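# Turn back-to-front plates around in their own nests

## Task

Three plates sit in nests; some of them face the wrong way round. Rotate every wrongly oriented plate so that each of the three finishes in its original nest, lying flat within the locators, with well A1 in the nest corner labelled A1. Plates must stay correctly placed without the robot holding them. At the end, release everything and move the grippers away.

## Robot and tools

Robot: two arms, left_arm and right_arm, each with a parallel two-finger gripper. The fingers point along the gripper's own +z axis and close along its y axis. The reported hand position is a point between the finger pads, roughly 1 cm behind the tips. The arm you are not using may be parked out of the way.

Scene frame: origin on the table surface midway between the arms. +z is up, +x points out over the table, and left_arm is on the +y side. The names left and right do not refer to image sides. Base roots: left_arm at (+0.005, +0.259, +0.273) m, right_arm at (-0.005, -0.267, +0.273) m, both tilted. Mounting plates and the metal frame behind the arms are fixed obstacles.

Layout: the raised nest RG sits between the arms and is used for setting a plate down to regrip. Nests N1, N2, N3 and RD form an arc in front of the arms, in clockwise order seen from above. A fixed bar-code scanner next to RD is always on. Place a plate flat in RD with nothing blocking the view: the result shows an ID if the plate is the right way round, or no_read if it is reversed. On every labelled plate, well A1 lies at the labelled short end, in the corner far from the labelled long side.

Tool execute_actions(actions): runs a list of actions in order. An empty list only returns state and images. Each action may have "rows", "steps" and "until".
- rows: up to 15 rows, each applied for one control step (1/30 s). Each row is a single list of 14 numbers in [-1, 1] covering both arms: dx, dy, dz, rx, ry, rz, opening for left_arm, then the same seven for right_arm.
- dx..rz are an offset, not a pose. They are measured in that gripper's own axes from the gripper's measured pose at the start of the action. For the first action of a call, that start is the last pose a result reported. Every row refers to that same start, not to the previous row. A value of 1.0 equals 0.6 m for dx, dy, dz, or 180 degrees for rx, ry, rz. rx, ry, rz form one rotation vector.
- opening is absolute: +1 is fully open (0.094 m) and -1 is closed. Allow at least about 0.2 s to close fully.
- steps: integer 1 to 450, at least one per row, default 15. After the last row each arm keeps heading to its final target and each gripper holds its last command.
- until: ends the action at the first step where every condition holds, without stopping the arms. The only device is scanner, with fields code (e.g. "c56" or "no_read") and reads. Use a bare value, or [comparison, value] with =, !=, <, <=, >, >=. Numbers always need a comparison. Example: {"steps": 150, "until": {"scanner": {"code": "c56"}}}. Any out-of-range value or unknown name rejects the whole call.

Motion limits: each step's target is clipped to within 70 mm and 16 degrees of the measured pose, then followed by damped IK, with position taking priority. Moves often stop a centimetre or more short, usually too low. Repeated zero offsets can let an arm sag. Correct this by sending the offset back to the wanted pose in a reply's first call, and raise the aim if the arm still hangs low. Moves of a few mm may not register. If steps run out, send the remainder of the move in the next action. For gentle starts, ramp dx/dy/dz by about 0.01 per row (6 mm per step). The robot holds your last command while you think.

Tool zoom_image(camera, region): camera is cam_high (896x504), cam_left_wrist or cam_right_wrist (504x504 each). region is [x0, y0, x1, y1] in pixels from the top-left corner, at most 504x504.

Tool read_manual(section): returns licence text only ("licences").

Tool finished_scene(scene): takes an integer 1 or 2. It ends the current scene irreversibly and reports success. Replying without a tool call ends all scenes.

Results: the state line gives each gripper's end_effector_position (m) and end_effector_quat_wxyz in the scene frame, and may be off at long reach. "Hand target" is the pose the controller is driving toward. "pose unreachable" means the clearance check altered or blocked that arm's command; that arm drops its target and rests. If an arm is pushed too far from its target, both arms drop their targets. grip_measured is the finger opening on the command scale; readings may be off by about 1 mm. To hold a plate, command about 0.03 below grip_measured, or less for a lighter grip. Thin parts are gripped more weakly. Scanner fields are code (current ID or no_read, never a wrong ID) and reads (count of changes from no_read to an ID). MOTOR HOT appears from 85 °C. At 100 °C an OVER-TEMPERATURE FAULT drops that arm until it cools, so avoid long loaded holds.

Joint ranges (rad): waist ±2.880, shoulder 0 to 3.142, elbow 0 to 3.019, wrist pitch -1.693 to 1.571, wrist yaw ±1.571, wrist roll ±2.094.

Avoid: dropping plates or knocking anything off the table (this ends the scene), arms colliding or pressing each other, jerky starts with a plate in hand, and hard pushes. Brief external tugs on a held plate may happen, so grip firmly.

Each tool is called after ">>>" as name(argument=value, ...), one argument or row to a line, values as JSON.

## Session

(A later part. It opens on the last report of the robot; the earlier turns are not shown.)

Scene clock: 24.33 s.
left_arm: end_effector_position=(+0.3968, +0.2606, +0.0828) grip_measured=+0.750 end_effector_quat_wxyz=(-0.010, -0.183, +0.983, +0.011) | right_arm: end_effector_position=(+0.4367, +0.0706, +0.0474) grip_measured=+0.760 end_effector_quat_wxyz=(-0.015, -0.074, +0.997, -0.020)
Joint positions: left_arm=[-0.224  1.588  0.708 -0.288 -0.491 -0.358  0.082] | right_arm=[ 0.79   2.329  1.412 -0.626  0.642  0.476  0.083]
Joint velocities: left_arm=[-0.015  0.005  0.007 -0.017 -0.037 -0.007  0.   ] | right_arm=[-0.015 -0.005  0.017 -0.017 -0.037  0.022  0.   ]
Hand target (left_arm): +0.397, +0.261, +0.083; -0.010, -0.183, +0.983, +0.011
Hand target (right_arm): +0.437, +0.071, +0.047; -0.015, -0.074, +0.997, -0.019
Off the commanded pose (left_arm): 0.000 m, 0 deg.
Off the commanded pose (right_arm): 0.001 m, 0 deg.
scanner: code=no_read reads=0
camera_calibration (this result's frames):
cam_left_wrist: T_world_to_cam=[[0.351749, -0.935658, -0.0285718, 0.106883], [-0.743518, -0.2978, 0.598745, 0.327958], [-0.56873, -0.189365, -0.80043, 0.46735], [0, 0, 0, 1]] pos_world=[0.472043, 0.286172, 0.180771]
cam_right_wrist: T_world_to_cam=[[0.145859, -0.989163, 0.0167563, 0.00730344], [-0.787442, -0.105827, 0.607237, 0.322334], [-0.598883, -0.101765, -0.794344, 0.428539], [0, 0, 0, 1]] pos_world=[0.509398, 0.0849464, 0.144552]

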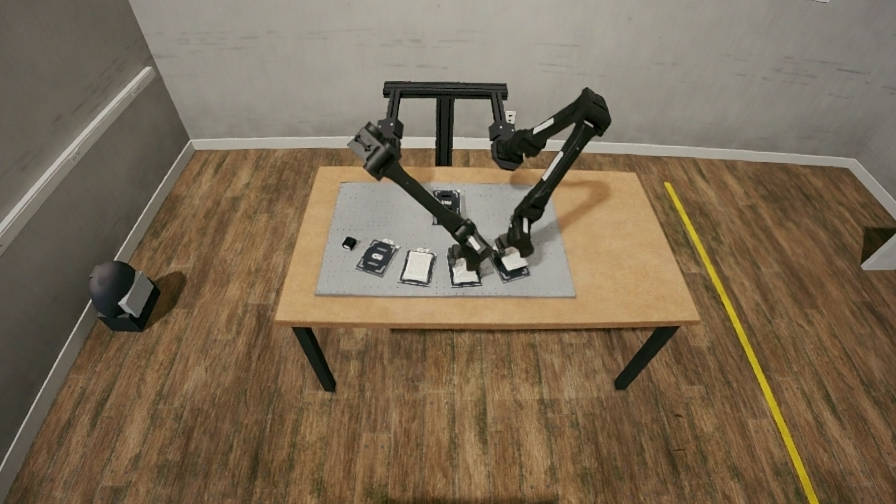

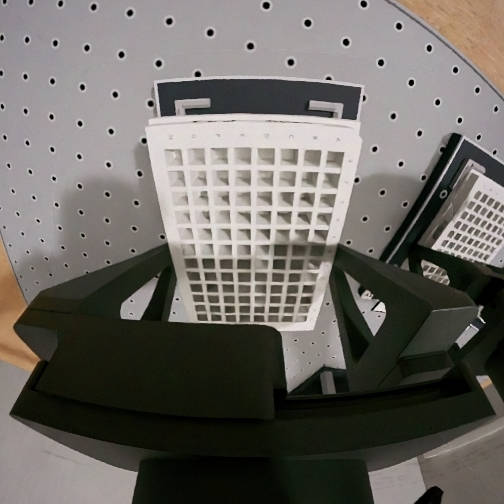

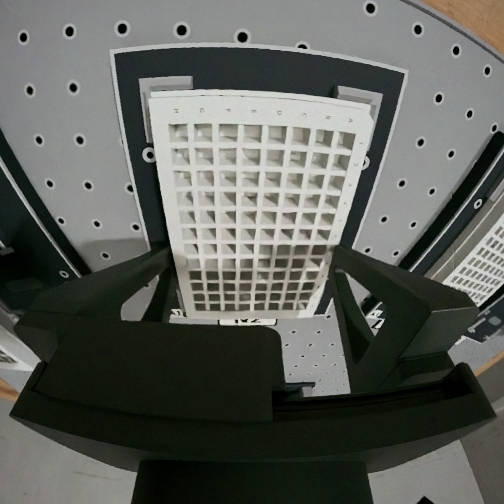

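>>> execute_actions(
  actions=[
    {"rows":[[0.01,0.01,0,0,0,0,0.71,0,0,-0.01,0,0,0,0.72],[0.02,0.02,0,0,0,0,0.71,0,0,-0.02,0,0,0,0.72],[0.03,0.03,0,0,0,0,0.71,0,0,-0.03,0,0,0,0.72],[0.04,0.04,0,0,0,0,0.71,0,0,-0.04,0,0,0,0.72],[0.05,0.05,0,0,0,0,0.71,0,0,-0.05,0,0,0,0.72],[0.06,0.06,0,0,0,0,0.71,0,0,-0.06,0,0,0,0.72],[0.07,0.07,0,0,0,0,0.71,0,0,-0.07,0,0,0,0.72],[0.08,0.08,0,0,0,0,0.71,0,0,-0.08,0,0,0,0.72],[0.09,0.09,0,0,0,0,0.71,0,0,-0.09,0,0,0,0.72],[0.1,0.1,0,0,0,0,0.71,0,0,-0.1,0,0,0,0.72]],"steps":25},
    {"rows":[[0.01,0.01,0,0,0,0,0.71,0.012,-0.0134,0,0,0,0,0.72],[0.02,0.02,0,0,0,0,0.71,0.024,-0.027,0,0,0,0,0.72],[0.03,0.03,0,0,0,0,0.71,0.036,-0.04,0,0,0,0,0.72],[0.04,0.04,0,0,0,0,0.71,0.048,-0.054,0,0,0,0,0.72],[0.05,0.05,0,0,0,0,0.71,0.06,-0.067,0,0,0,0,0.72],[0.06,0.06,0,0,0,0,0.71,0.072,-0.08,0,0,0,0,0.72],[0.07,0.07,0,0,0,0,0.71,0.084,-0.094,0,0,0,0,0.72],[0.08,0.08,0,0,0,0,0.71,0.096,-0.107,0,0,0,0,0.72],[0.09,0.09,0,0,0,0,0.71,0.108,-0.12,0,0,0,0,0.72],[0.1,0.1,0,0,0,0,0.71,0.12,-0.134,0,0,0,0,0.72],[0.1,0.1,0,0,0,0,0.71,0.132,-0.148,0,0,0,0,0.72],[0.1,0.1,0,0,0,0,0.71,0.144,-0.161,0,0,0,0,0.72],[0.1,0.1,0,0,0,0,0.71,0.156,-0.175,0,0,0,0,0.72],[0.1,0.1,0,0,0,0,0.71,0.168,-0.188,0,0,0,0,0.72],[0.1,0.1,0,0,0,0,0.71,0.18,-0.2,0,0,0,0,0.72]],"steps":25},
    {"rows":[[0,0,0,0,0,-0.033,0.71,0.012,-0.0134,0,0,0,0,0.72],[0,0,0,0,0,-0.066,0.71,0.024,-0.027,0,0,0,0,0.72],[0,0,0,0,0,-0.1,0.71,0.036,-0.04,0,0,0,0,0.72],[0,0,0,0,0,-0.13,0.71,0.048,-0.054,0,0,0,0,0.72],[0,0,0,0,0,-0.165,0.71,0.06,-0.067,0,0,0,0,0.72],[0,0,0,0,0,-0.2,0.71,0.072,-0.08,0,0,0,0,0.72],[0,0,0,0,0,-0.23,0.71,0.084,-0.094,0,0,0,0,0.72],[0,0,0,0,0,-0.265,0.71,0.096,-0.107,0,0,0,0,0.72],[0,0,0,0,0,-0.3,0.71,0.108,-0.12,0,0,0,0,0.72],[0,0,0,0,0,-0.33,0.71,0.12,-0.134,0,0,0,0,0.72],[0,0,0,0,0,-0.365,0.71,0.132,-0.148,0,0,0,0,0.72],[0,0,0,0,0,-0.4,0.71,0.144,-0.161,0,0,0,0,0.72],[0,0,0,0,0,-0.43,0.71,0.156,-0.175,0,0,0,0,0.72],[0,0,0,0,0,-0.465,0.71,0.168,-0.188,0,0,0,0,0.72],[0,0,0,0,0,-0.494,0.71,0.18,-0.2,0,0,0,0,0.72]],"steps":30},
    {"rows":[[0,0,0,0,0,0,0.71,0,0,0,0,0,-0.035,0.72],[0,0,0,0,0,0,0.71,0,0,0,0,0,-0.07,0.72],[0,0,0,0,0,0,0.71,0,0,0,0,0,-0.105,0.72],[0,0,0,0,0,0,0.71,0,0,0,0,0,-0.14,0.72],[0,0,0,0,0,0,0.71,0,0,0,0,0,-0.175,0.72],[0,0,0,0,0,0,0.71,0,0,0,0,0,-0.21,0.72],[0,0,0,0,0,0,0.71,0,0,0,0,0,-0.245,0.72],[0,0,0,0,0,0,0.71,0,0,0,0,0,-0.28,0.72],[0,0,0,0,0,0,0.71,0,0,0,0,0,-0.315,0.72],[0,0,0,0,0,0,0.71,0,0,0,0,0,-0.35,0.72],[0,0,0,0,0,0,0.71,0,0,0,0,0,-0.385,0.72],[0,0,0,0,0,0,0.71,0,0,0,0,0,-0.42,0.72],[0,0,0,0,0,0,0.71,0,0,0,0,0,-0.455,0.72],[0,0,0,0,0,0,0.71,0,0,0,0,0,-0.49,0.72],[0,0,0,0,0,0,0.71,0,0,0,0,0,-0.525,0.72]],"steps":30},
  ],
)

Scene clock: 30.77 s.
left_arm: end_effector_position=(+0.2201, +0.3232, +0.0800) grip_measured=+0.751 end_effector_quat_wxyz=(+0.036, +0.742, -0.669, -0.028) | right_arm: end_effector_position=(+0.2459, -0.2064, +0.1234) grip_measured=+0.761 end_effector_quat_wxyz=(+0.063, +0.652, -0.755, +0.025)
Joint positions: left_arm=[ 0.084  1.387  0.266 -0.001 -0.337 -1.388  0.082] | right_arm=[ 0.593  1.597  0.443 -0.325  0.679 -0.995  0.083]
Joint velocities: left_arm=[-0.005 -0.015 -0.027 -0.012 -0.007 -0.007 -0.   ] | right_arm=[ 0.005  0.005 -0.007 -0.007 -0.154 -1.311 -0.   ]
Hand target (left_arm): +0.220, +0.323, +0.080; +0.037, +0.739, -0.672, -0.027
Hand target (right_arm): +0.248, -0.203, +0.124; -0.061, -0.727, +0.684, -0.017
Off the commanded pose (left_arm): 0.000 m, 0 deg.
Off the commanded pose (right_arm): 0.004 m, 22 deg; orientation clipped at the last step of the last action.
scanner: code=no_read reads=0
camera_calibration (this result's frames):
cam_left_wrist: T_world_to_cam=[[0.991172, 0.0936231, -0.0938762, -0.240631], [0.131155, -0.795992, 0.590928, 0.186061], [-0.0194001, -0.598023, -0.801244, 0.387743], [0, 0, 0, 1]] pos_world=[0.221626, 0.402511, 0.178138]
cam_right_wrist: T_world_to_cam=[[0.986353, -0.15136, -0.0647891, -0.263897], [-0.0674269, -0.730352, 0.679735, -0.218323], [-0.150204, -0.666091, -0.73059, 0.111801], [0, 0, 0, 1]] pos_world=[0.262368, -0.124926, 0.212985]

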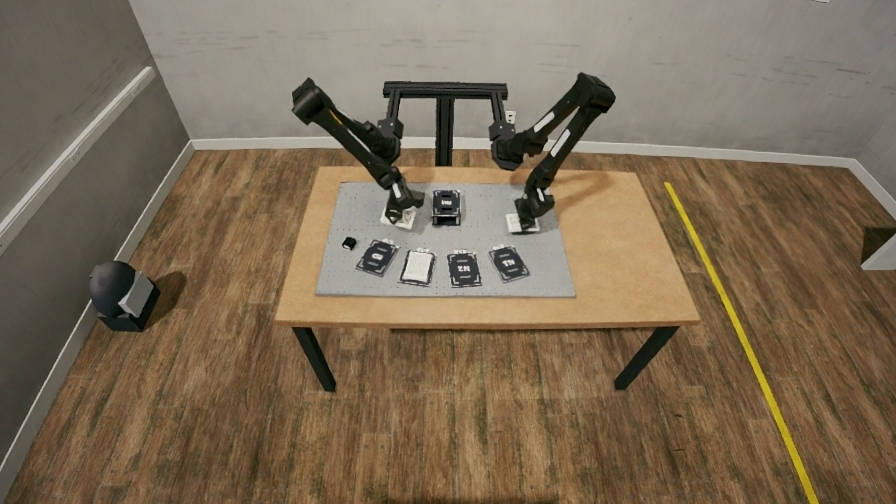

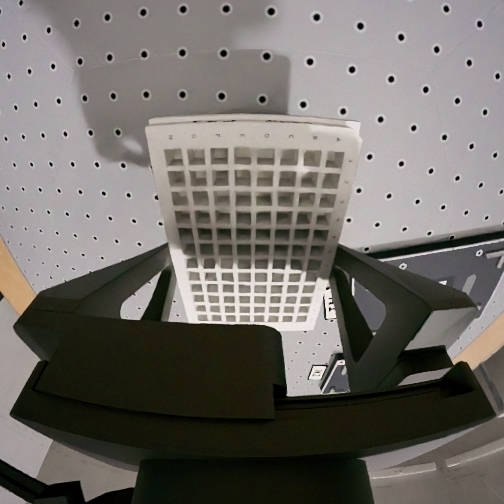

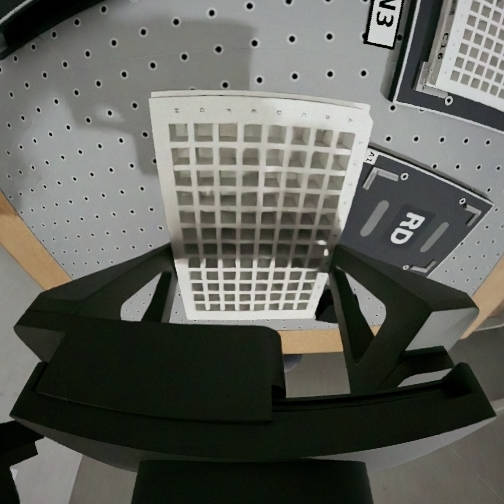

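>>> execute_actions(
  actions=[
    {"rows":[[0,0,0.01,0.029,-0.002,0,0.71,0,0.01,0.02,0.024,-0.0365,-0.157,0.72],[0,0,0.02,0.029,-0.002,0,0.71,0,0.02,0.04,0.024,-0.0365,-0.157,0.72],[0,0,0.03,0.029,-0.002,0,0.71,0,0.033,0.06,0.024,-0.0365,-0.157,0.72],[0,0,0.04,0.029,-0.002,0,0.71,0,0.033,0.08,0.024,-0.0365,-0.157,0.72],[0,0,0.05,0.029,-0.002,0,0.71,0,0.033,0.1,0.024,-0.0365,-0.157,0.72],[0,0,0.05,0.029,-0.002,0,0.71,0,0.033,0.12,0.024,-0.0365,-0.157,0.72]],"steps":40},
  ],
)

>>> zoom_image(
  camera="cam_high",
  region=[340, 170, 580, 270],
)

Scene clock: 33.20 s.
left_arm: end_effector_position=(+0.2175, +0.3196, +0.0488) grip_measured=+0.751 end_effector_quat_wxyz=(+0.006, +0.742, -0.670, -0.001) | right_arm: end_effector_position=(+0.2300, -0.2107, +0.0491) grip_measured=+0.761 end_effector_quat_wxyz=(-0.000, +0.817, -0.576, +0.008)
Joint positions: left_arm=[ 0.129  1.593  0.238  0.328 -0.3   -1.319  0.082] | right_arm=[ 0.384  1.856  0.349  0.298  0.543 -1.803  0.083]
Joint velocities: left_arm=[ 0.005 -0.015 -0.022 -0.007  0.11   0.007  0.001] | right_arm=[-0.005  0.005 -0.002 -0.007  0.007  0.095  0.   ]
Hand target (left_arm): +0.218, +0.322, +0.050; +0.001, +0.743, -0.669, +0.000
Hand target (right_arm): +0.222, -0.215, +0.051; +0.001, +0.820, -0.573, +0.005
Off the commanded pose (left_arm): 0.003 m, 1 deg.
Off the commanded pose (right_arm): 0.009 m, 1 deg.
scanner: code=no_read reads=0
camera_calibration (this result's frames):
cam_left_wrist: T_world_to_cam=[[0.995559, 0.0929903, -0.0146554, -0.245318], [0.0835872, -0.801589, 0.592003, 0.214024], [0.0433029, -0.590599, -0.805802, 0.344678], [0, 0, 0, 1]] pos_world=[0.211414, 0.397938, 0.147444]
cam_right_wrist: T_world_to_cam=[[0.94253, 0.333893, -0.0123729, -0.143877], [0.276115, -0.757508, 0.591559, -0.252413], [0.188145, -0.560978, -0.806167, 0.000274792], [0, 0, 0, 1]] pos_world=[0.205251, -0.143011, 0.147758]

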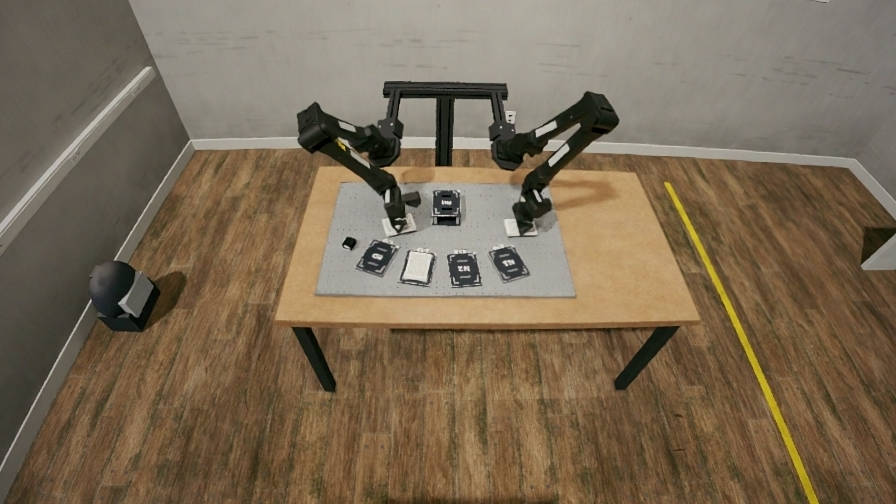

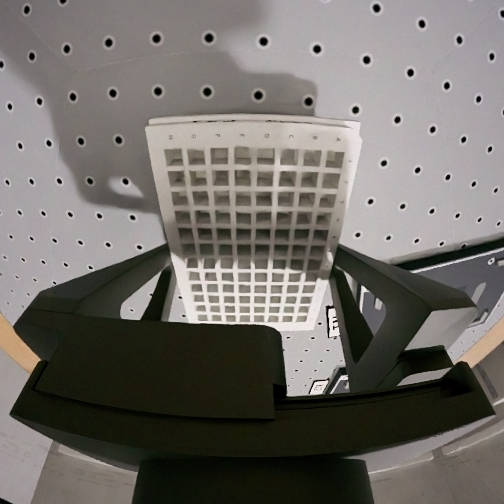

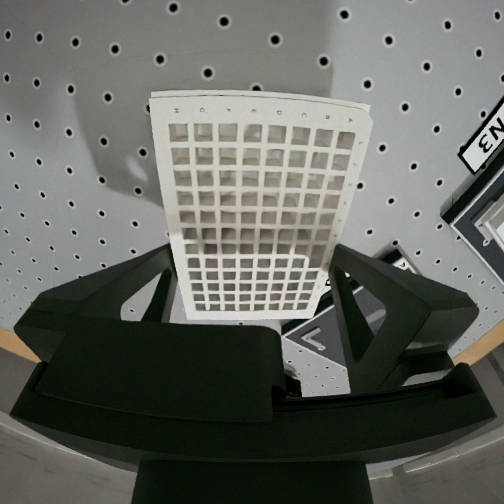

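Region (340, 170, 580, 270) of cam_high's 896x504 image, scaled by 2.100, with more detail than that image has; it fills the top 210 rows of this view, and the rest is white.

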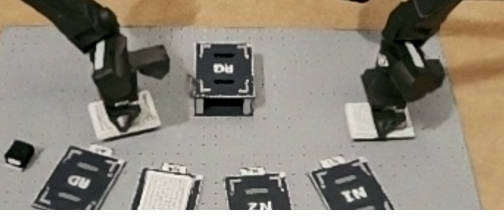

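>>> execute_actions(
  actions=[
    {"rows":[[0,0,0.01,0,0,0,0.71,0,0,0.01,0,0,0,0.72],[0,0,0.02,0,0,0,0.71,0,0,0.02,0,0,0,0.72],[0,0,0.027,0,0,0,0.71,0,0,0.022,0,0,0,0.72]],"steps":25},
  ],
)

>>> zoom_image(
  camera="cam_high",
  region=[340, 170, 580, 270],
)

Scene clock: 34.60 s.
left_arm: end_effector_position=(+0.2171, +0.3165, +0.0330) grip_measured=+0.751 end_effector_quat_wxyz=(+0.011, +0.741, -0.671, -0.003) | right_arm: end_effector_position=(+0.2290, -0.2102, +0.0373) grip_measured=+0.761 end_effector_quat_wxyz=(+0.002, +0.816, -0.578, +0.007)
Joint positions: left_arm=[ 0.139  1.684  0.262  0.387 -0.293 -1.309  0.082] | right_arm=[ 0.364  1.91   0.362  0.346  0.538 -1.82   0.083]
Joint velocities: left_arm=[-0.005  0.005 -0.007 -0.007 -0.037 -0.037  0.   ] | right_arm=[-0.005  0.005 -0.007  0.002  0.037  0.022 -0.001]
Hand target (left_arm): +0.218, +0.319, +0.033; +0.006, +0.742, -0.670, -0.002
Hand target (right_arm): +0.230, -0.211, +0.036; +0.000, +0.817, -0.576, +0.008
Off the commanded pose (left_arm): 0.003 m, 1 deg.
Off the commanded pose (right_arm): 0.002 m, 0 deg.
scanner: code=no_read reads=0
camera_calibration (this result's frames):
cam_left_wrist: T_world_to_cam=[[0.995665, 0.0900059, -0.023441, -0.243613], [0.0862292, -0.79884, 0.595331, 0.219383], [0.0348577, -0.594771, -0.803139, 0.333277], [0, 0, 0, 1]] pos_world=[0.212023, 0.395402, 0.131352]
cam_right_wrist: T_world_to_cam=[[0.943661, 0.330532, -0.0159243, -0.144132], [0.27505, -0.756689, 0.593101, -0.244439], [0.183989, -0.564066, -0.80497, -0.00854999], [0, 0, 0, 1]] pos_world=[0.204818, -0.142147, 0.1358]

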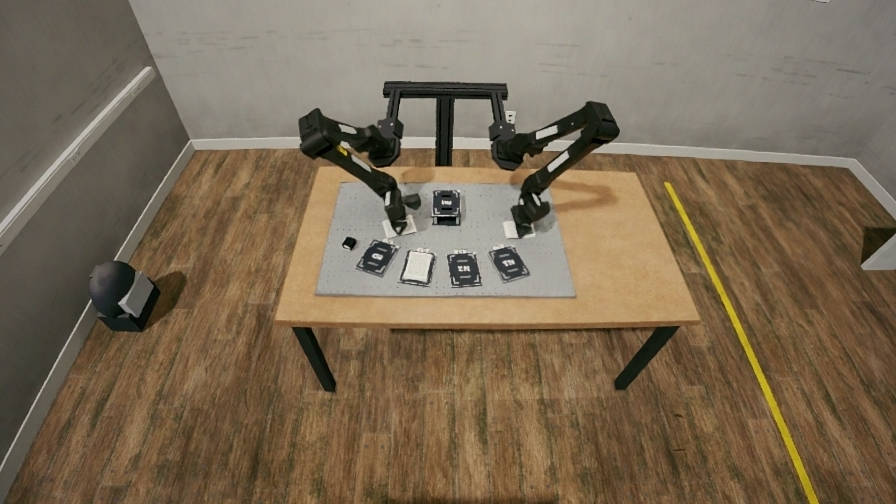

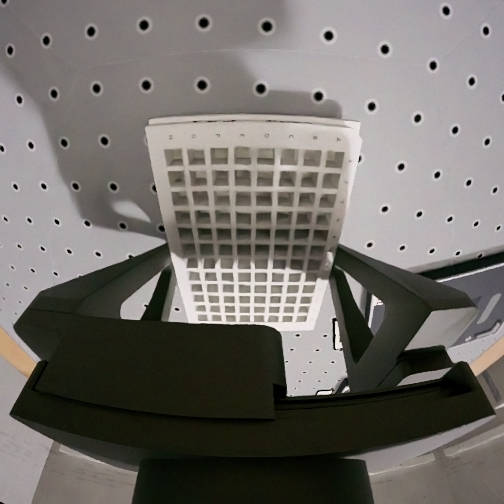

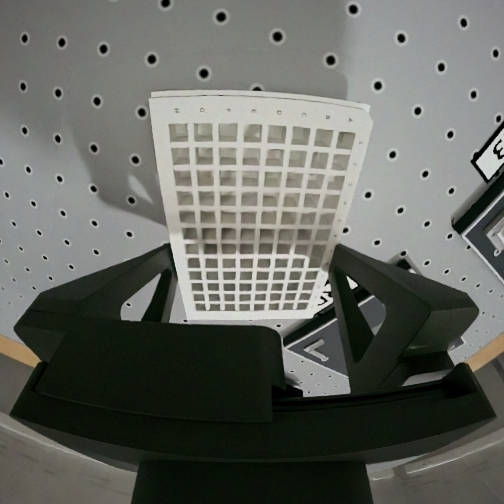

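Region (340, 170, 580, 270) of cam_high's 896x504 image, scaled by 2.100, with more detail than that image has; it fills the top 210 rows of this view, and the rest is white.

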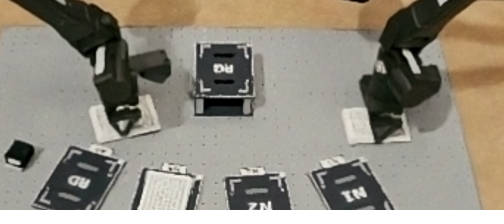

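>>> execute_actions(
  actions=[
    {"rows":[[0,0,0.006,0,0,0,0.71,0,0,0.01,0,0,0,0.72]],"steps":20},
    {"rows":[[0,0,0,0,0,0,1,0,0,0,0,0,0,1]],"steps":10},
    {"rows":[[0,0,-0.05,0,0,0,1,-0.02,0,-0.05,0,0,0,1]],"steps":20},
    {"rows":[[0,0,0,0,0,0.5,1,0,0,0,0,0,0.5,1]],"steps":45},
    {"rows":[[0,0,0,0,0,0.5,1,0,0,0,0,0,0.5,1]],"steps":50},
  ],
)

Scene clock: 39.80 s.
left_arm: end_effector_position=(+0.2258, +0.3155, +0.0575) grip_measured=+1.000 end_effector_quat_wxyz=(-0.000, +0.666, +0.746, -0.008) | right_arm: end_effector_position=(+0.2299, -0.1991, +0.0609) grip_measured=+1.000 end_effector_quat_wxyz=(+0.009, +0.570, +0.822, +0.006)
Joint positions: left_arm=[ 0.09   1.54   0.247  0.255 -0.316  1.777  0.094] | right_arm=[0.446 1.83  0.347 0.249 0.557 1.384 0.094]
Joint velocities: left_arm=[-0.015 -0.015 -0.017 -0.002 -0.037  0.081  0.   ] | right_arm=[-0.005 -0.005  0.007  0.012  0.037  0.095  0.   ]
Hand target (left_arm): +0.225, +0.319, +0.058; -0.000, +0.667, +0.745, -0.006
Hand target (right_arm): +0.230, -0.196, +0.062; +0.009, +0.572, +0.820, +0.006
Off the commanded pose (left_arm): 0.003 m, 0 deg.
Off the commanded pose (right_arm): 0.003 m, 0 deg.
scanner: code=no_read reads=0
camera_calibration (this result's frames):
cam_left_wrist: T_world_to_cam=[[-0.994548, -0.103965, 0.00812065, 0.257151], [-0.0801178, 0.811617, 0.57867, -0.266324], [-0.0667525, 0.574864, -0.815521, 0.00662049], [0, 0, 0, 1]] pos_world=[0.234854, 0.239082, 0.157424]
cam_right_wrist: T_world_to_cam=[[-0.936027, -0.349479, -0.0414392, 0.150043], [-0.308428, 0.757919, 0.574831, 0.186557], [-0.169484, 0.550839, -0.817222, 0.320561], [0, 0, 0, 1]] pos_world=[0.252314, -0.265536, 0.160949]

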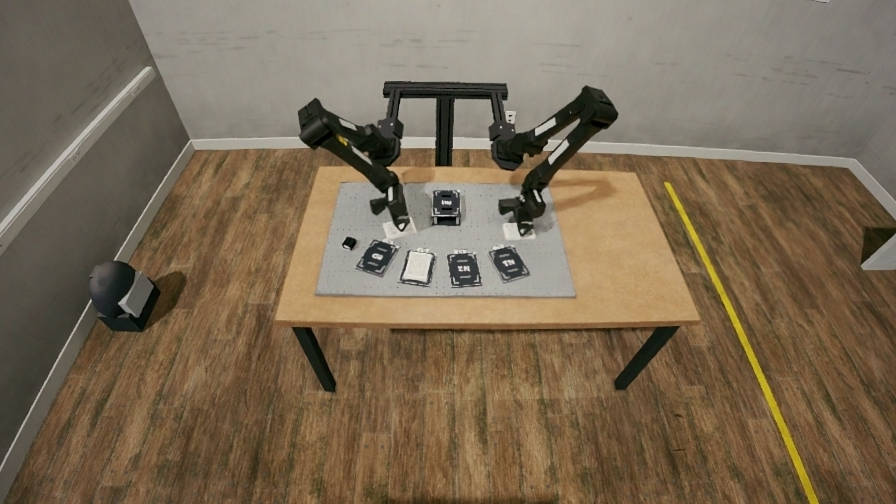

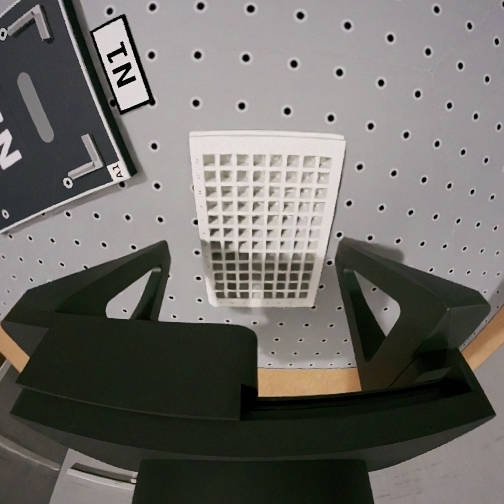

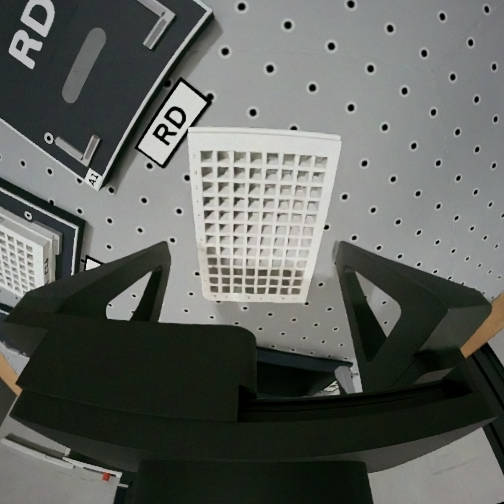

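>>> execute_actions(
  actions=[
    {"rows":[[0.006,-0.013,0.025,0,0,0,1,0.004,-0.006,0.025,0,0,0.011,1]],"steps":25},
  ],
)

Scene clock: 41.07 s.
left_arm: end_effector_position=(+0.2178, +0.3160, +0.0426) grip_measured=+1.000 end_effector_quat_wxyz=(-0.002, +0.666, +0.745, -0.011) | right_arm: end_effector_position=(+0.2244, -0.1970, +0.0468) grip_measured=+1.000 end_effector_quat_wxyz=(+0.008, +0.579, +0.816, +0.004)
Joint positions: left_arm=[ 0.125  1.631  0.25   0.343 -0.298  1.807  0.094] | right_arm=[0.427 1.905 0.354 0.324 0.552 1.388 0.094]
Joint velocities: left_arm=[ 0.005 -0.005 -0.012 -0.007 -0.037 -0.081  0.   ] | right_arm=[-0.005 -0.015  0.017 -0.017 -0.022 -0.037  0.   ]
Hand target (left_arm): +0.218, +0.318, +0.042; -0.000, +0.666, +0.746, -0.008
Hand target (right_arm): +0.226, -0.198, +0.045; +0.009, +0.584, +0.812, +0.006
Off the commanded pose (left_arm): 0.002 m, 0 deg.
Off the commanded pose (right_arm): 0.002 m, 1 deg.
scanner: code=no_read reads=0
camera_calibration (this result's frames):
cam_left_wrist: T_world_to_cam=[[-0.994521, -0.103355, 0.0156963, 0.248858], [-0.0754452, 0.813532, 0.576605, -0.260316], [-0.0723643, 0.572261, -0.816872, -0.00421515], [0, 0, 0, 1]] pos_world=[0.22755, 0.239908, 0.14275]
cam_right_wrist: T_world_to_cam=[[-0.943584, -0.328998, -0.0375469, 0.150588], [-0.289831, 0.765723, 0.574166, 0.18881], [-0.160149, 0.552656, -0.817878, 0.305257], [0, 0, 0, 1]] pos_world=[0.245702, -0.263735, 0.146909]

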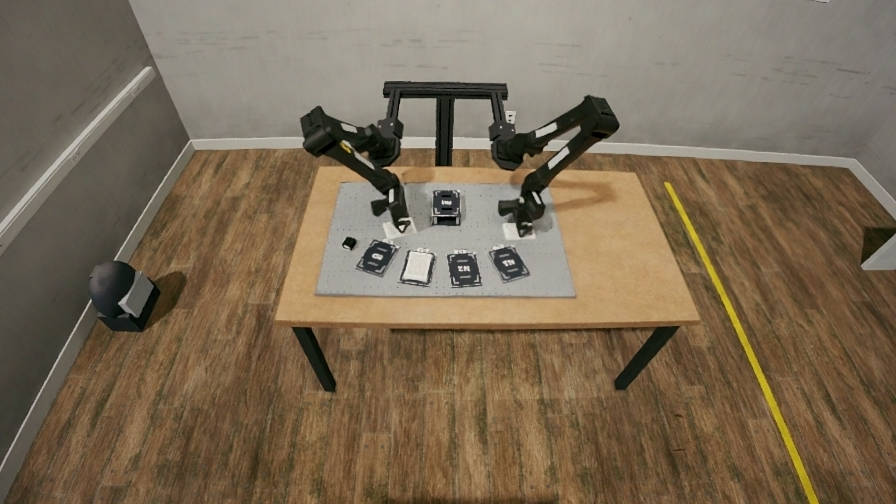

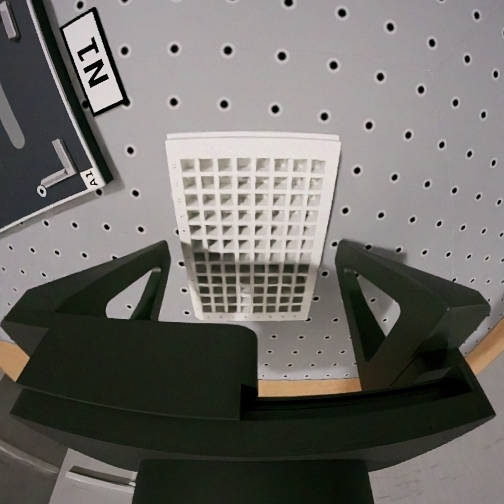

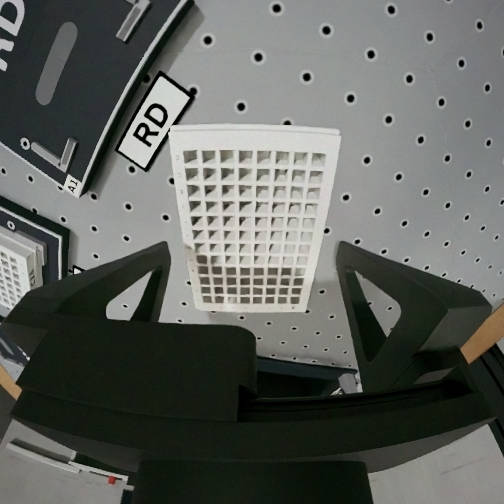

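>>> execute_actions(
  actions=[
    {"rows":[[0.006,0,0.015,0,0,0,1,0,0,0.018,0,0,0.004,1],[0.006,0,0.031,0,0,0,1,0,0,0.036,0,0,0.004,1]],"steps":25},
  ],
)

Scene clock: 42.17 s.
left_arm: end_effector_position=(+0.2170, +0.3169, +0.0243) grip_measured=+1.000 end_effector_quat_wxyz=(-0.003, +0.667, +0.745, -0.015) | right_arm: end_effector_position=(+0.2234, -0.1969, +0.0254) grip_measured=+1.000 end_effector_quat_wxyz=(+0.008, +0.585, +0.811, +0.001)
Joint positions: left_arm=[ 0.154  1.724  0.279  0.405 -0.282  1.831  0.094] | right_arm=[0.386 1.996 0.38  0.407 0.542 1.362 0.094]
Joint velocities: left_arm=[ 0.005 -0.015  0.002  0.017  0.037 -0.022  0.   ] | right_arm=[-0.015 -0.005 -0.012 -0.002 -0.081  0.037  0.   ]
Hand target (left_arm): +0.217, +0.319, +0.024; -0.002, +0.667, +0.745, -0.011
Hand target (right_arm): +0.225, -0.198, +0.025; +0.009, +0.584, +0.812, +0.004
Off the commanded pose (left_arm): 0.002 m, 1 deg.
Off the commanded pose (right_arm): 0.001 m, 0 deg.
scanner: code=no_read reads=0
camera_calibration (this result's frames):
cam_left_wrist: T_world_to_cam=[[-0.99451, -0.101829, 0.0241169, 0.247769], [-0.0696301, 0.815963, 0.573895, -0.252502], [-0.0781174, 0.569065, -0.818574, -0.0174477], [0, 0, 0, 1]] pos_world=[0.227464, 0.241191, 0.124652]
cam_right_wrist: T_world_to_cam=[[-0.949032, -0.313527, -0.0322338, 0.153055], [-0.274742, 0.772816, 0.572077, 0.198709], [-0.154451, 0.551776, -0.819566, 0.286161], [0, 0, 0, 1]] pos_world=[0.244045, -0.263475, 0.125785]

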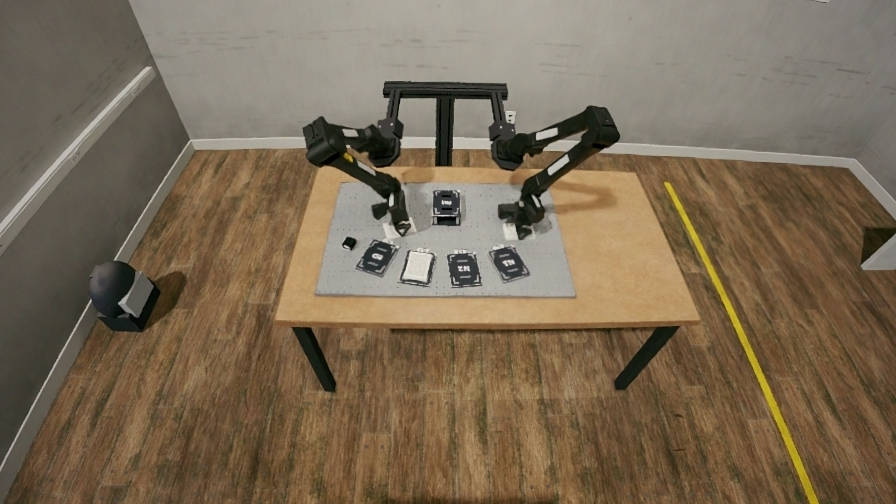

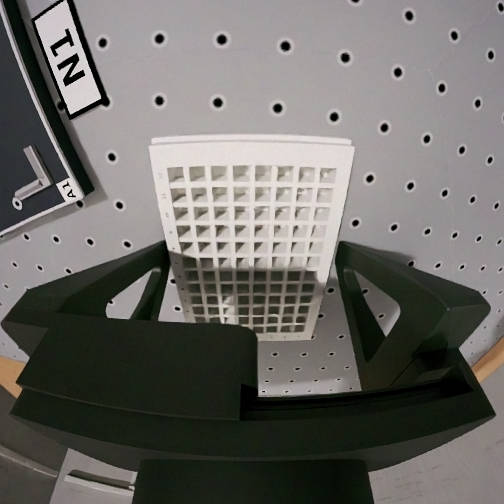

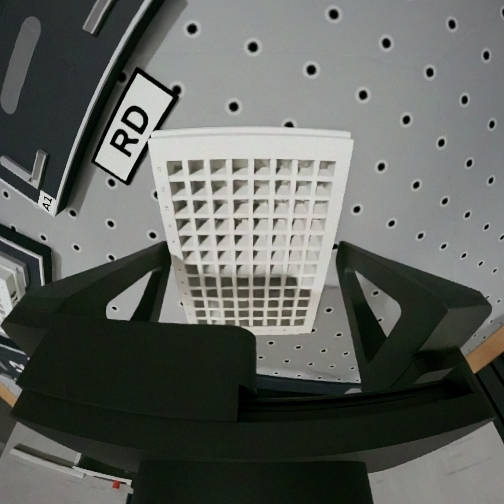

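>>> execute_actions(
  actions=[
    {"rows":[[0,0,0.004,0,0,0,1,0,0,0.004,0,0,0,1]],"steps":10},
    {"rows":[[0,0,0,0,0,0,0.71,0,0,0,0,0,0,0.72]],"steps":15},
    {"rows":[[0,0,-0.01,0,0,0,0.71,0,0,-0.01,0,0,0,0.72],[0,0,-0.02,0,0,0,0.71,0,0,-0.02,0,0,0,0.72],[0,0,-0.03,0,0,0,0.71,0,0,-0.03,0,0,0,0.72],[0,0,-0.045,0,0,0,0.71,0,0,-0.045,0,0,0,0.72],[0,0,-0.06,0,0,0,0.71,0,0,-0.06,0,0,0,0.72],[0,0,-0.075,0,0,0,0.71,0,0,-0.075,0,0,0,0.72],[0,0,-0.09,0,0,0,0.71,0,0,-0.09,0,0,0,0.72],[0,0,-0.1,0,0,0,0.71,0,0,-0.105,0,0,0,0.72],[0,0,-0.1,0,0,0,0.71,0,0,-0.12,0,0,0,0.72]],"steps":22},
    {"rows":[[-0.008,0.02,0,0,0,-0.04,0.71,0.01,0.017,0,0,0,-0.03,0.72],[-0.017,0.04,0,0,0,-0.08,0.71,0.02,0.034,0,0,0,-0.06,0.72],[-0.025,0.06,0,0,0,-0.12,0.71,0.035,0.058,0,0,0,-0.09,0.72],[-0.034,0.08,0,0,0,-0.16,0.71,0.05,0.082,0,0,0,-0.12,0.72],[-0.042,0.1,0,0,0,-0.2,0.71,0.07,0.115,0,0,0,-0.15,0.72],[-0.051,0.12,0,0,0,-0.24,0.71,0.09,0.148,0,0,0,-0.18,0.72],[-0.059,0.14,0,0,0,-0.28,0.71,0.115,0.188,0,0,0,-0.21,0.72],[-0.068,0.16,0,0,0,-0.32,0.71,0.14,0.23,0,0,0,-0.24,0.72],[-0.076,0.18,0,0,0,-0.36,0.71,0.165,0.27,0,0,0,-0.27,0.72],[-0.085,0.2,0,0,0,-0.4,0.71,0.19,0.31,0,0,0,-0.3,0.72],[-0.093,0.22,0,0,0,-0.44,0.71,0.215,0.35,0,0,0,-0.33,0.72],[-0.102,0.24,0,0,0,-0.48,0.71,0.24,0.39,0,0,0,-0.36,0.72],[-0.11,0.26,0,0,0,-0.52,0.71,0.265,0.43,0,0,0,-0.39,0.72],[-0.12,0.28,0,0,0,-0.55,0.71,0.29,0.47,0,0,0,-0.42,0.72],[-0.127,0.301,0,0,0,-0.582,0.71,0.307,0.503,0,0,0,-0.445,0.72]],"steps":75},
  ],
)

Scene clock: 47.77 s.
left_arm: end_effector_position=(+0.4065, +0.2684, +0.0871) grip_measured=+0.757 end_effector_quat_wxyz=(-0.002, -0.182, +0.983, -0.004) | right_arm: end_effector_position=(+0.4439, +0.0682, +0.0989) grip_measured=+0.749 end_effector_quat_wxyz=(+0.000, -0.069, +0.998, +0.002)
Joint positions: left_arm=[-0.2    1.561  0.716 -0.289 -0.453 -0.321  0.083] | right_arm=[ 0.829  2.217  1.36  -0.653  0.621  0.497  0.082]
Joint velocities: left_arm=[-0.005 -0.015 -0.022  0.002  0.051 -0.007 -0.001] | right_arm=[-0.015  0.005 -0.002 -0.002  0.095  0.051  0.   ]
Hand target (left_arm): +0.411, +0.268, +0.086; -0.005, -0.185, +0.983, -0.004
Hand target (right_arm): +0.453, +0.077, +0.105; +0.008, -0.076, +0.997, +0.005
Off the commanded pose (left_arm): 0.007 m, 1 deg.
Off the commanded pose (right_arm): 0.015 m, 2 deg.
scanner: code=no_read reads=0
camera_calibration (this result's frames):
cam_left_wrist: T_world_to_cam=[[0.349964, -0.936753, 0.00443276, 0.108999], [-0.756156, -0.279695, 0.591606, 0.335852], [-0.552949, -0.210393, -0.806215, 0.477538], [0, 0, 0, 1]] pos_world=[0.479865, 0.296511, 0.185823]
cam_right_wrist: T_world_to_cam=[[0.137028, -0.990217, -0.0263493, 0.0111915], [-0.804362, -0.126755, 0.580461, 0.308064], [-0.578122, -0.0583448, -0.813862, 0.463303], [0, 0, 0, 1]] pos_world=[0.514107, 0.0771618, 0.198541]

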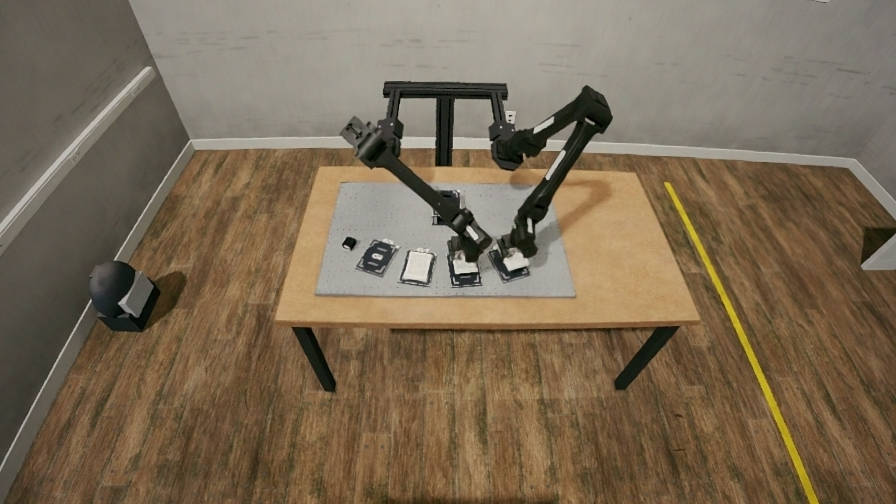

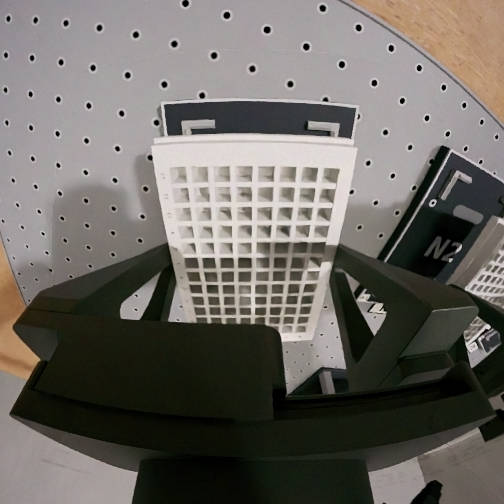

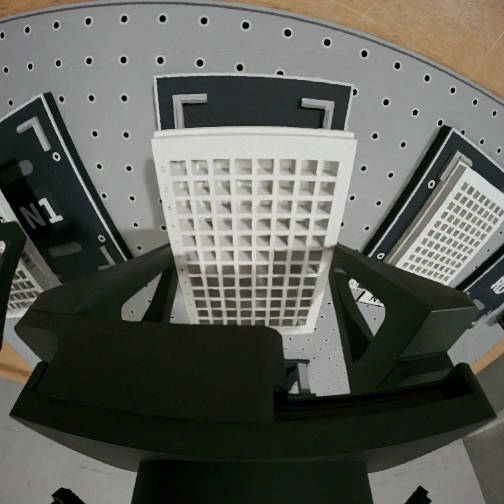

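>>> execute_actions(
  actions=[
    {"rows":[[0,-0.004,0.015,0,0,0,0.71,-0.008,0,0.015,0,0,0,0.71],[0,-0.008,0.03,0,0,0,0.71,-0.016,0.002,0.03,0,0,0,0.71],[0,-0.011,0.045,0,0,0,0.71,-0.025,0.004,0.045,0,0,0,0.71],[0,-0.011,0.055,0,0,0,0.71,-0.025,0.004,0.06,0,0,0,0.71]],"steps":30},
  ],
)

Scene clock: 52.27 s.
left_arm: end_effector_position=(+0.3973, +0.2564, +0.0529) grip_measured=+0.757 end_effector_quat_wxyz=(-0.016, -0.175, +0.984, -0.003) | right_arm: end_effector_position=(+0.4447, +0.0663, +0.0587) grip_measured=+0.749 end_effector_quat_wxyz=(-0.010, -0.072, +0.997, -0.006)
Joint positions: left_arm=[-0.187  1.675  0.729 -0.214 -0.446 -0.308  0.083] | right_arm=[ 0.785  2.291  1.393 -0.613  0.621  0.457  0.082]
Joint velocities: left_arm=[ 0.005  0.005  0.022 -0.012  0.037 -0.022 -0.   ] | right_arm=[-0.015 -0.015  0.017 -0.007  0.051 -0.066  0.   ]
Hand target (left_arm): +0.409, +0.262, +0.055; -0.002, -0.182, +0.983, -0.004
Hand target (right_arm): +0.459, +0.071, +0.063; +0.001, -0.069, +0.998, +0.002
Off the commanded pose (left_arm): 0.013 m, 2 deg.
Off the commanded pose (right_arm): 0.016 m, 2 deg.
scanner: code=no_read reads=0
camera_calibration (this result's frames):
cam_left_wrist: T_world_to_cam=[[0.337597, -0.941287, -0.00278808, 0.10761], [-0.743051, -0.268315, 0.613092, 0.336496], [-0.577844, -0.204906, -0.790006, 0.449933], [0, 0, 0, 1]] pos_world=[0.473696, 0.283773, 0.149447]
cam_right_wrist: T_world_to_cam=[[0.142531, -0.989719, -0.0119018, 0.00486251], [-0.79184, -0.121232, 0.598575, 0.324747], [-0.593864, -0.0758913, -0.800978, 0.438323], [0, 0, 0, 1]] pos_world=[0.516759, 0.0774473, 0.156759]

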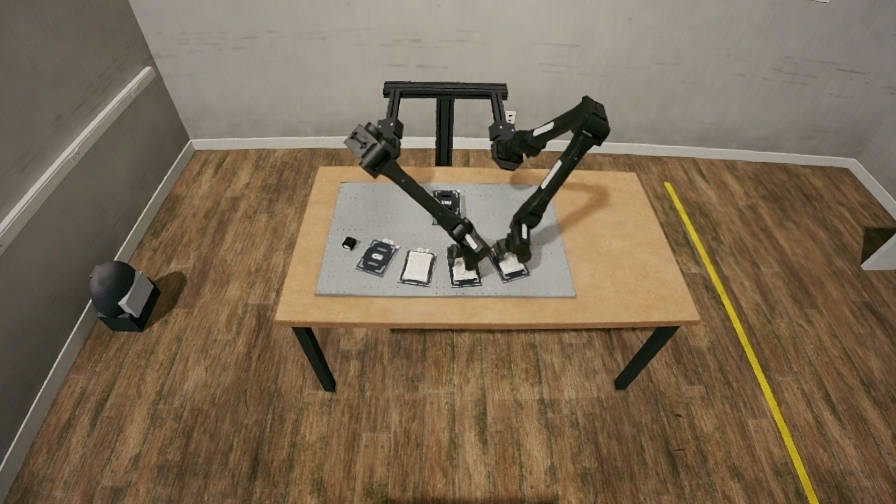

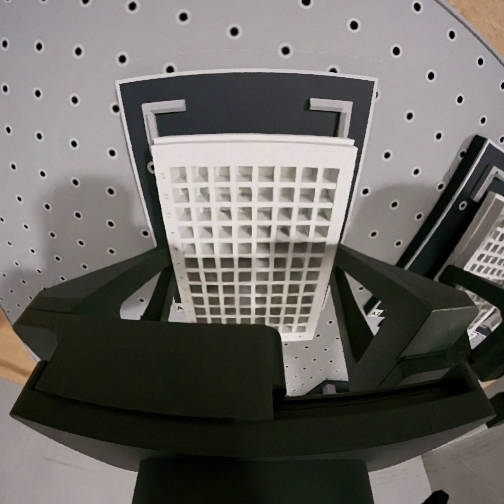

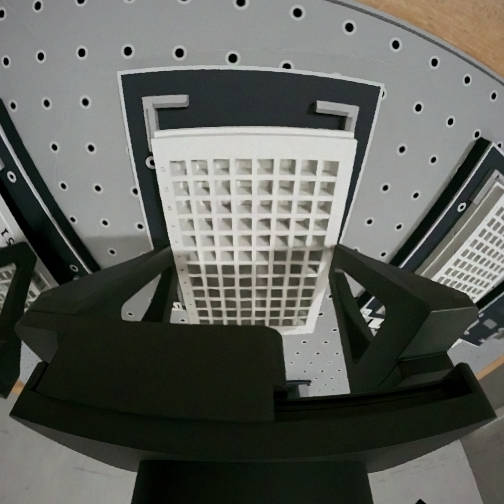

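>>> execute_actions(
  actions=[
    {"rows":[[-0.015,0.003,0,0,-0.008,0,0.71,-0.015,0.002,-0.004,0,-0.005,0.008,0.71],[-0.033,0.006,0,0,-0.008,0,0.71,-0.035,0.004,-0.008,0,-0.005,0.008,0.71]],"steps":30},
  ],
)

Scene clock: 53.53 s.
left_arm: end_effector_position=(+0.4086, +0.2620, +0.0524) grip_measured=+0.757 end_effector_quat_wxyz=(-0.008, -0.173, +0.985, -0.002) | right_arm: end_effector_position=(+0.4577, +0.0702, +0.0636) grip_measured=+0.749 end_effector_quat_wxyz=(-0.004, -0.068, +0.998, -0.004)
Joint positions: left_arm=[-0.177  1.675  0.748 -0.212 -0.447 -0.286  0.083] | right_arm=[ 0.785  2.292  1.424 -0.627  0.623  0.457  0.082]
Joint velocities: left_arm=[-0.005 -0.005 -0.012 -0.007  0.007 -0.081 -0.001] | right_arm=[-0.005 -0.005  0.002  0.012 -0.007 -0.007 -0.001]
Hand target (left_arm): +0.414, +0.266, +0.052; -0.004, -0.175, +0.984, -0.001
Hand target (right_arm): +0.465, +0.071, +0.063; -0.002, -0.060, +0.998, -0.005
Off the commanded pose (left_arm): 0.008 m, 1 deg.
Off the commanded pose (right_arm): 0.008 m, 1 deg.
scanner: code=no_read reads=0
camera_calibration (this result's frames):
cam_left_wrist: T_world_to_cam=[[0.333898, -0.942605, -0.00293482, 0.110895], [-0.753287, -0.268705, 0.600296, 0.351694], [-0.566631, -0.198227, -0.799772, 0.451395], [0, 0, 0, 1]] pos_world=[0.483673, 0.288511, 0.150218]
cam_right_wrist: T_world_to_cam=[[0.13351, -0.990932, -0.0151307, 0.0113626], [-0.800282, -0.116804, 0.588138, 0.33687], [-0.584572, -0.0664134, -0.808619, 0.445834], [0, 0, 0, 1]] pos_world=[0.528696, 0.0802165, 0.162556]

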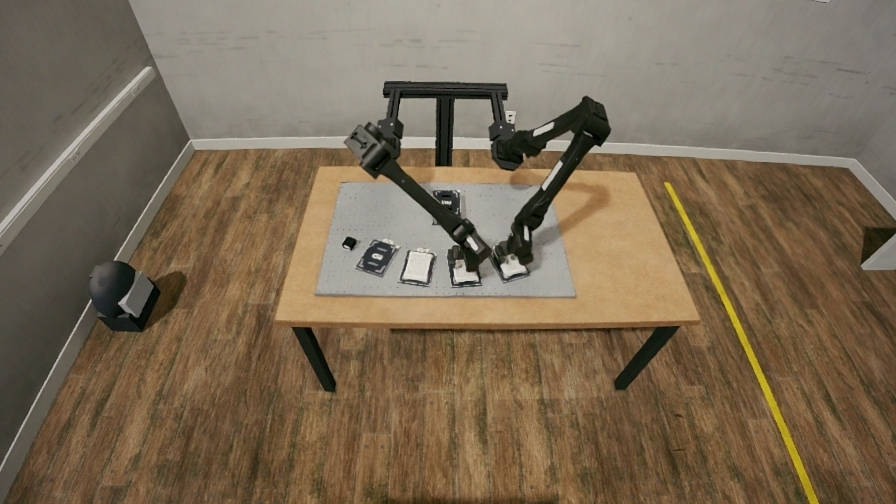

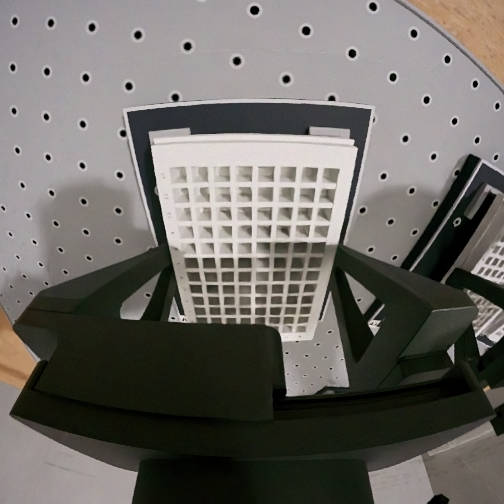

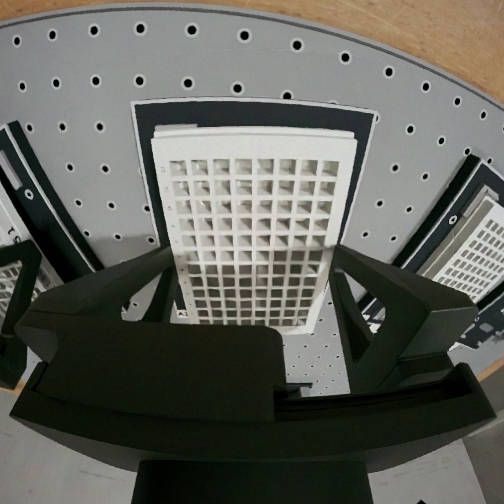

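>>> execute_actions(
  actions=[
    {"rows":[[0,0.01,0.015,0,0,-0.008,0.71,0,0,0.02,0,0,0.016,0.71]],"steps":25},
  ],
)

Scene clock: 56.70 s.
left_arm: end_effector_position=(+0.4078, +0.2664, +0.0476) grip_measured=+0.757 end_effector_quat_wxyz=(-0.009, -0.181, +0.983, -0.001) | right_arm: end_effector_position=(+0.4569, +0.0725, +0.0604) grip_measured=+0.749 end_effector_quat_wxyz=(-0.002, -0.056, +0.998, -0.002)
Joint positions: left_arm=[-0.161  1.682  0.748 -0.2   -0.44  -0.286  0.083] | right_arm=[ 0.785  2.299  1.424 -0.614  0.623  0.477  0.082]
Joint velocities: left_arm=[-0.015 -0.005 -0.007 -0.012 -0.037 -0.037  0.001] | right_arm=[-0.005  0.015 -0.007  0.002 -0.051 -0.051 -0.001]
Hand target (left_arm): +0.406, +0.267, +0.043; -0.008, -0.186, +0.983, -0.001
Hand target (right_arm): +0.458, +0.070, +0.052; -0.003, -0.043, +0.999, -0.004
Off the commanded pose (left_arm): 0.005 m, 1 deg.
Off the commanded pose (right_arm): 0.009 m, 2 deg.
scanner: code=no_read reads=0
camera_calibration (this result's frames):
cam_left_wrist: T_world_to_cam=[[0.347725, -0.937589, -0.00363777, 0.108377], [-0.748436, -0.279907, 0.601245, 0.356109], [-0.564739, -0.206345, -0.799057, 0.44932], [0, 0, 0, 1]] pos_world=[0.482588, 0.294006, 0.145318]
cam_right_wrist: T_world_to_cam=[[0.109611, -0.993825, -0.0172272, 0.0248766], [-0.805389, -0.0989588, 0.584427, 0.339641], [-0.582523, -0.0501852, -0.811263, 0.440978], [0, 0, 0, 1]] pos_world=[0.527697, 0.080464, 0.159682]

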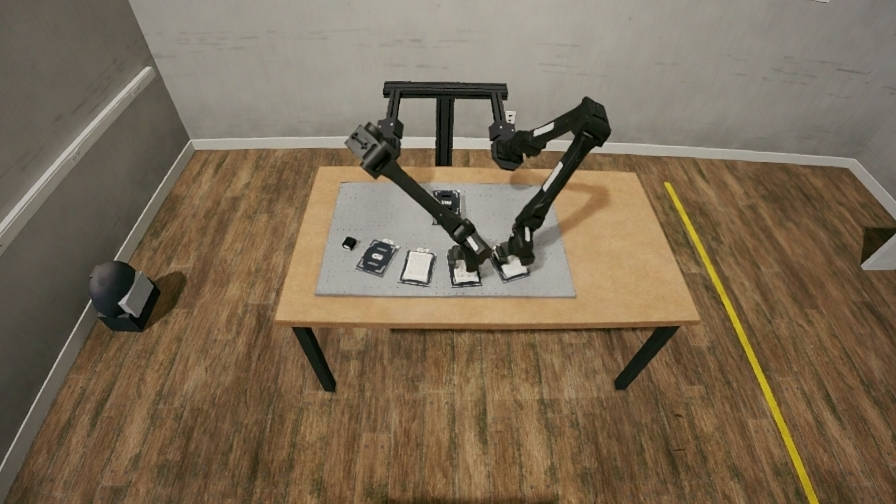

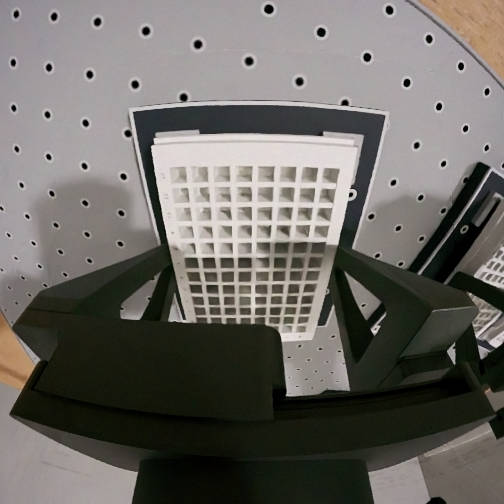

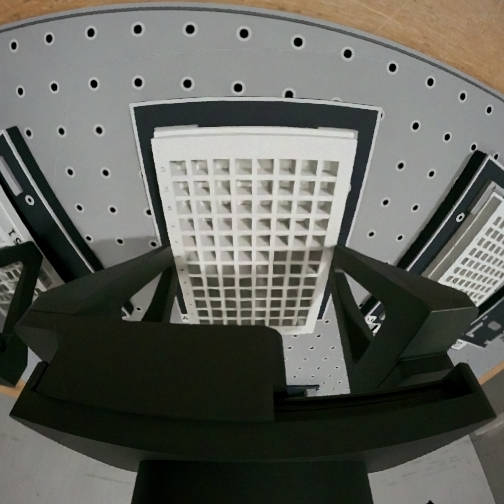

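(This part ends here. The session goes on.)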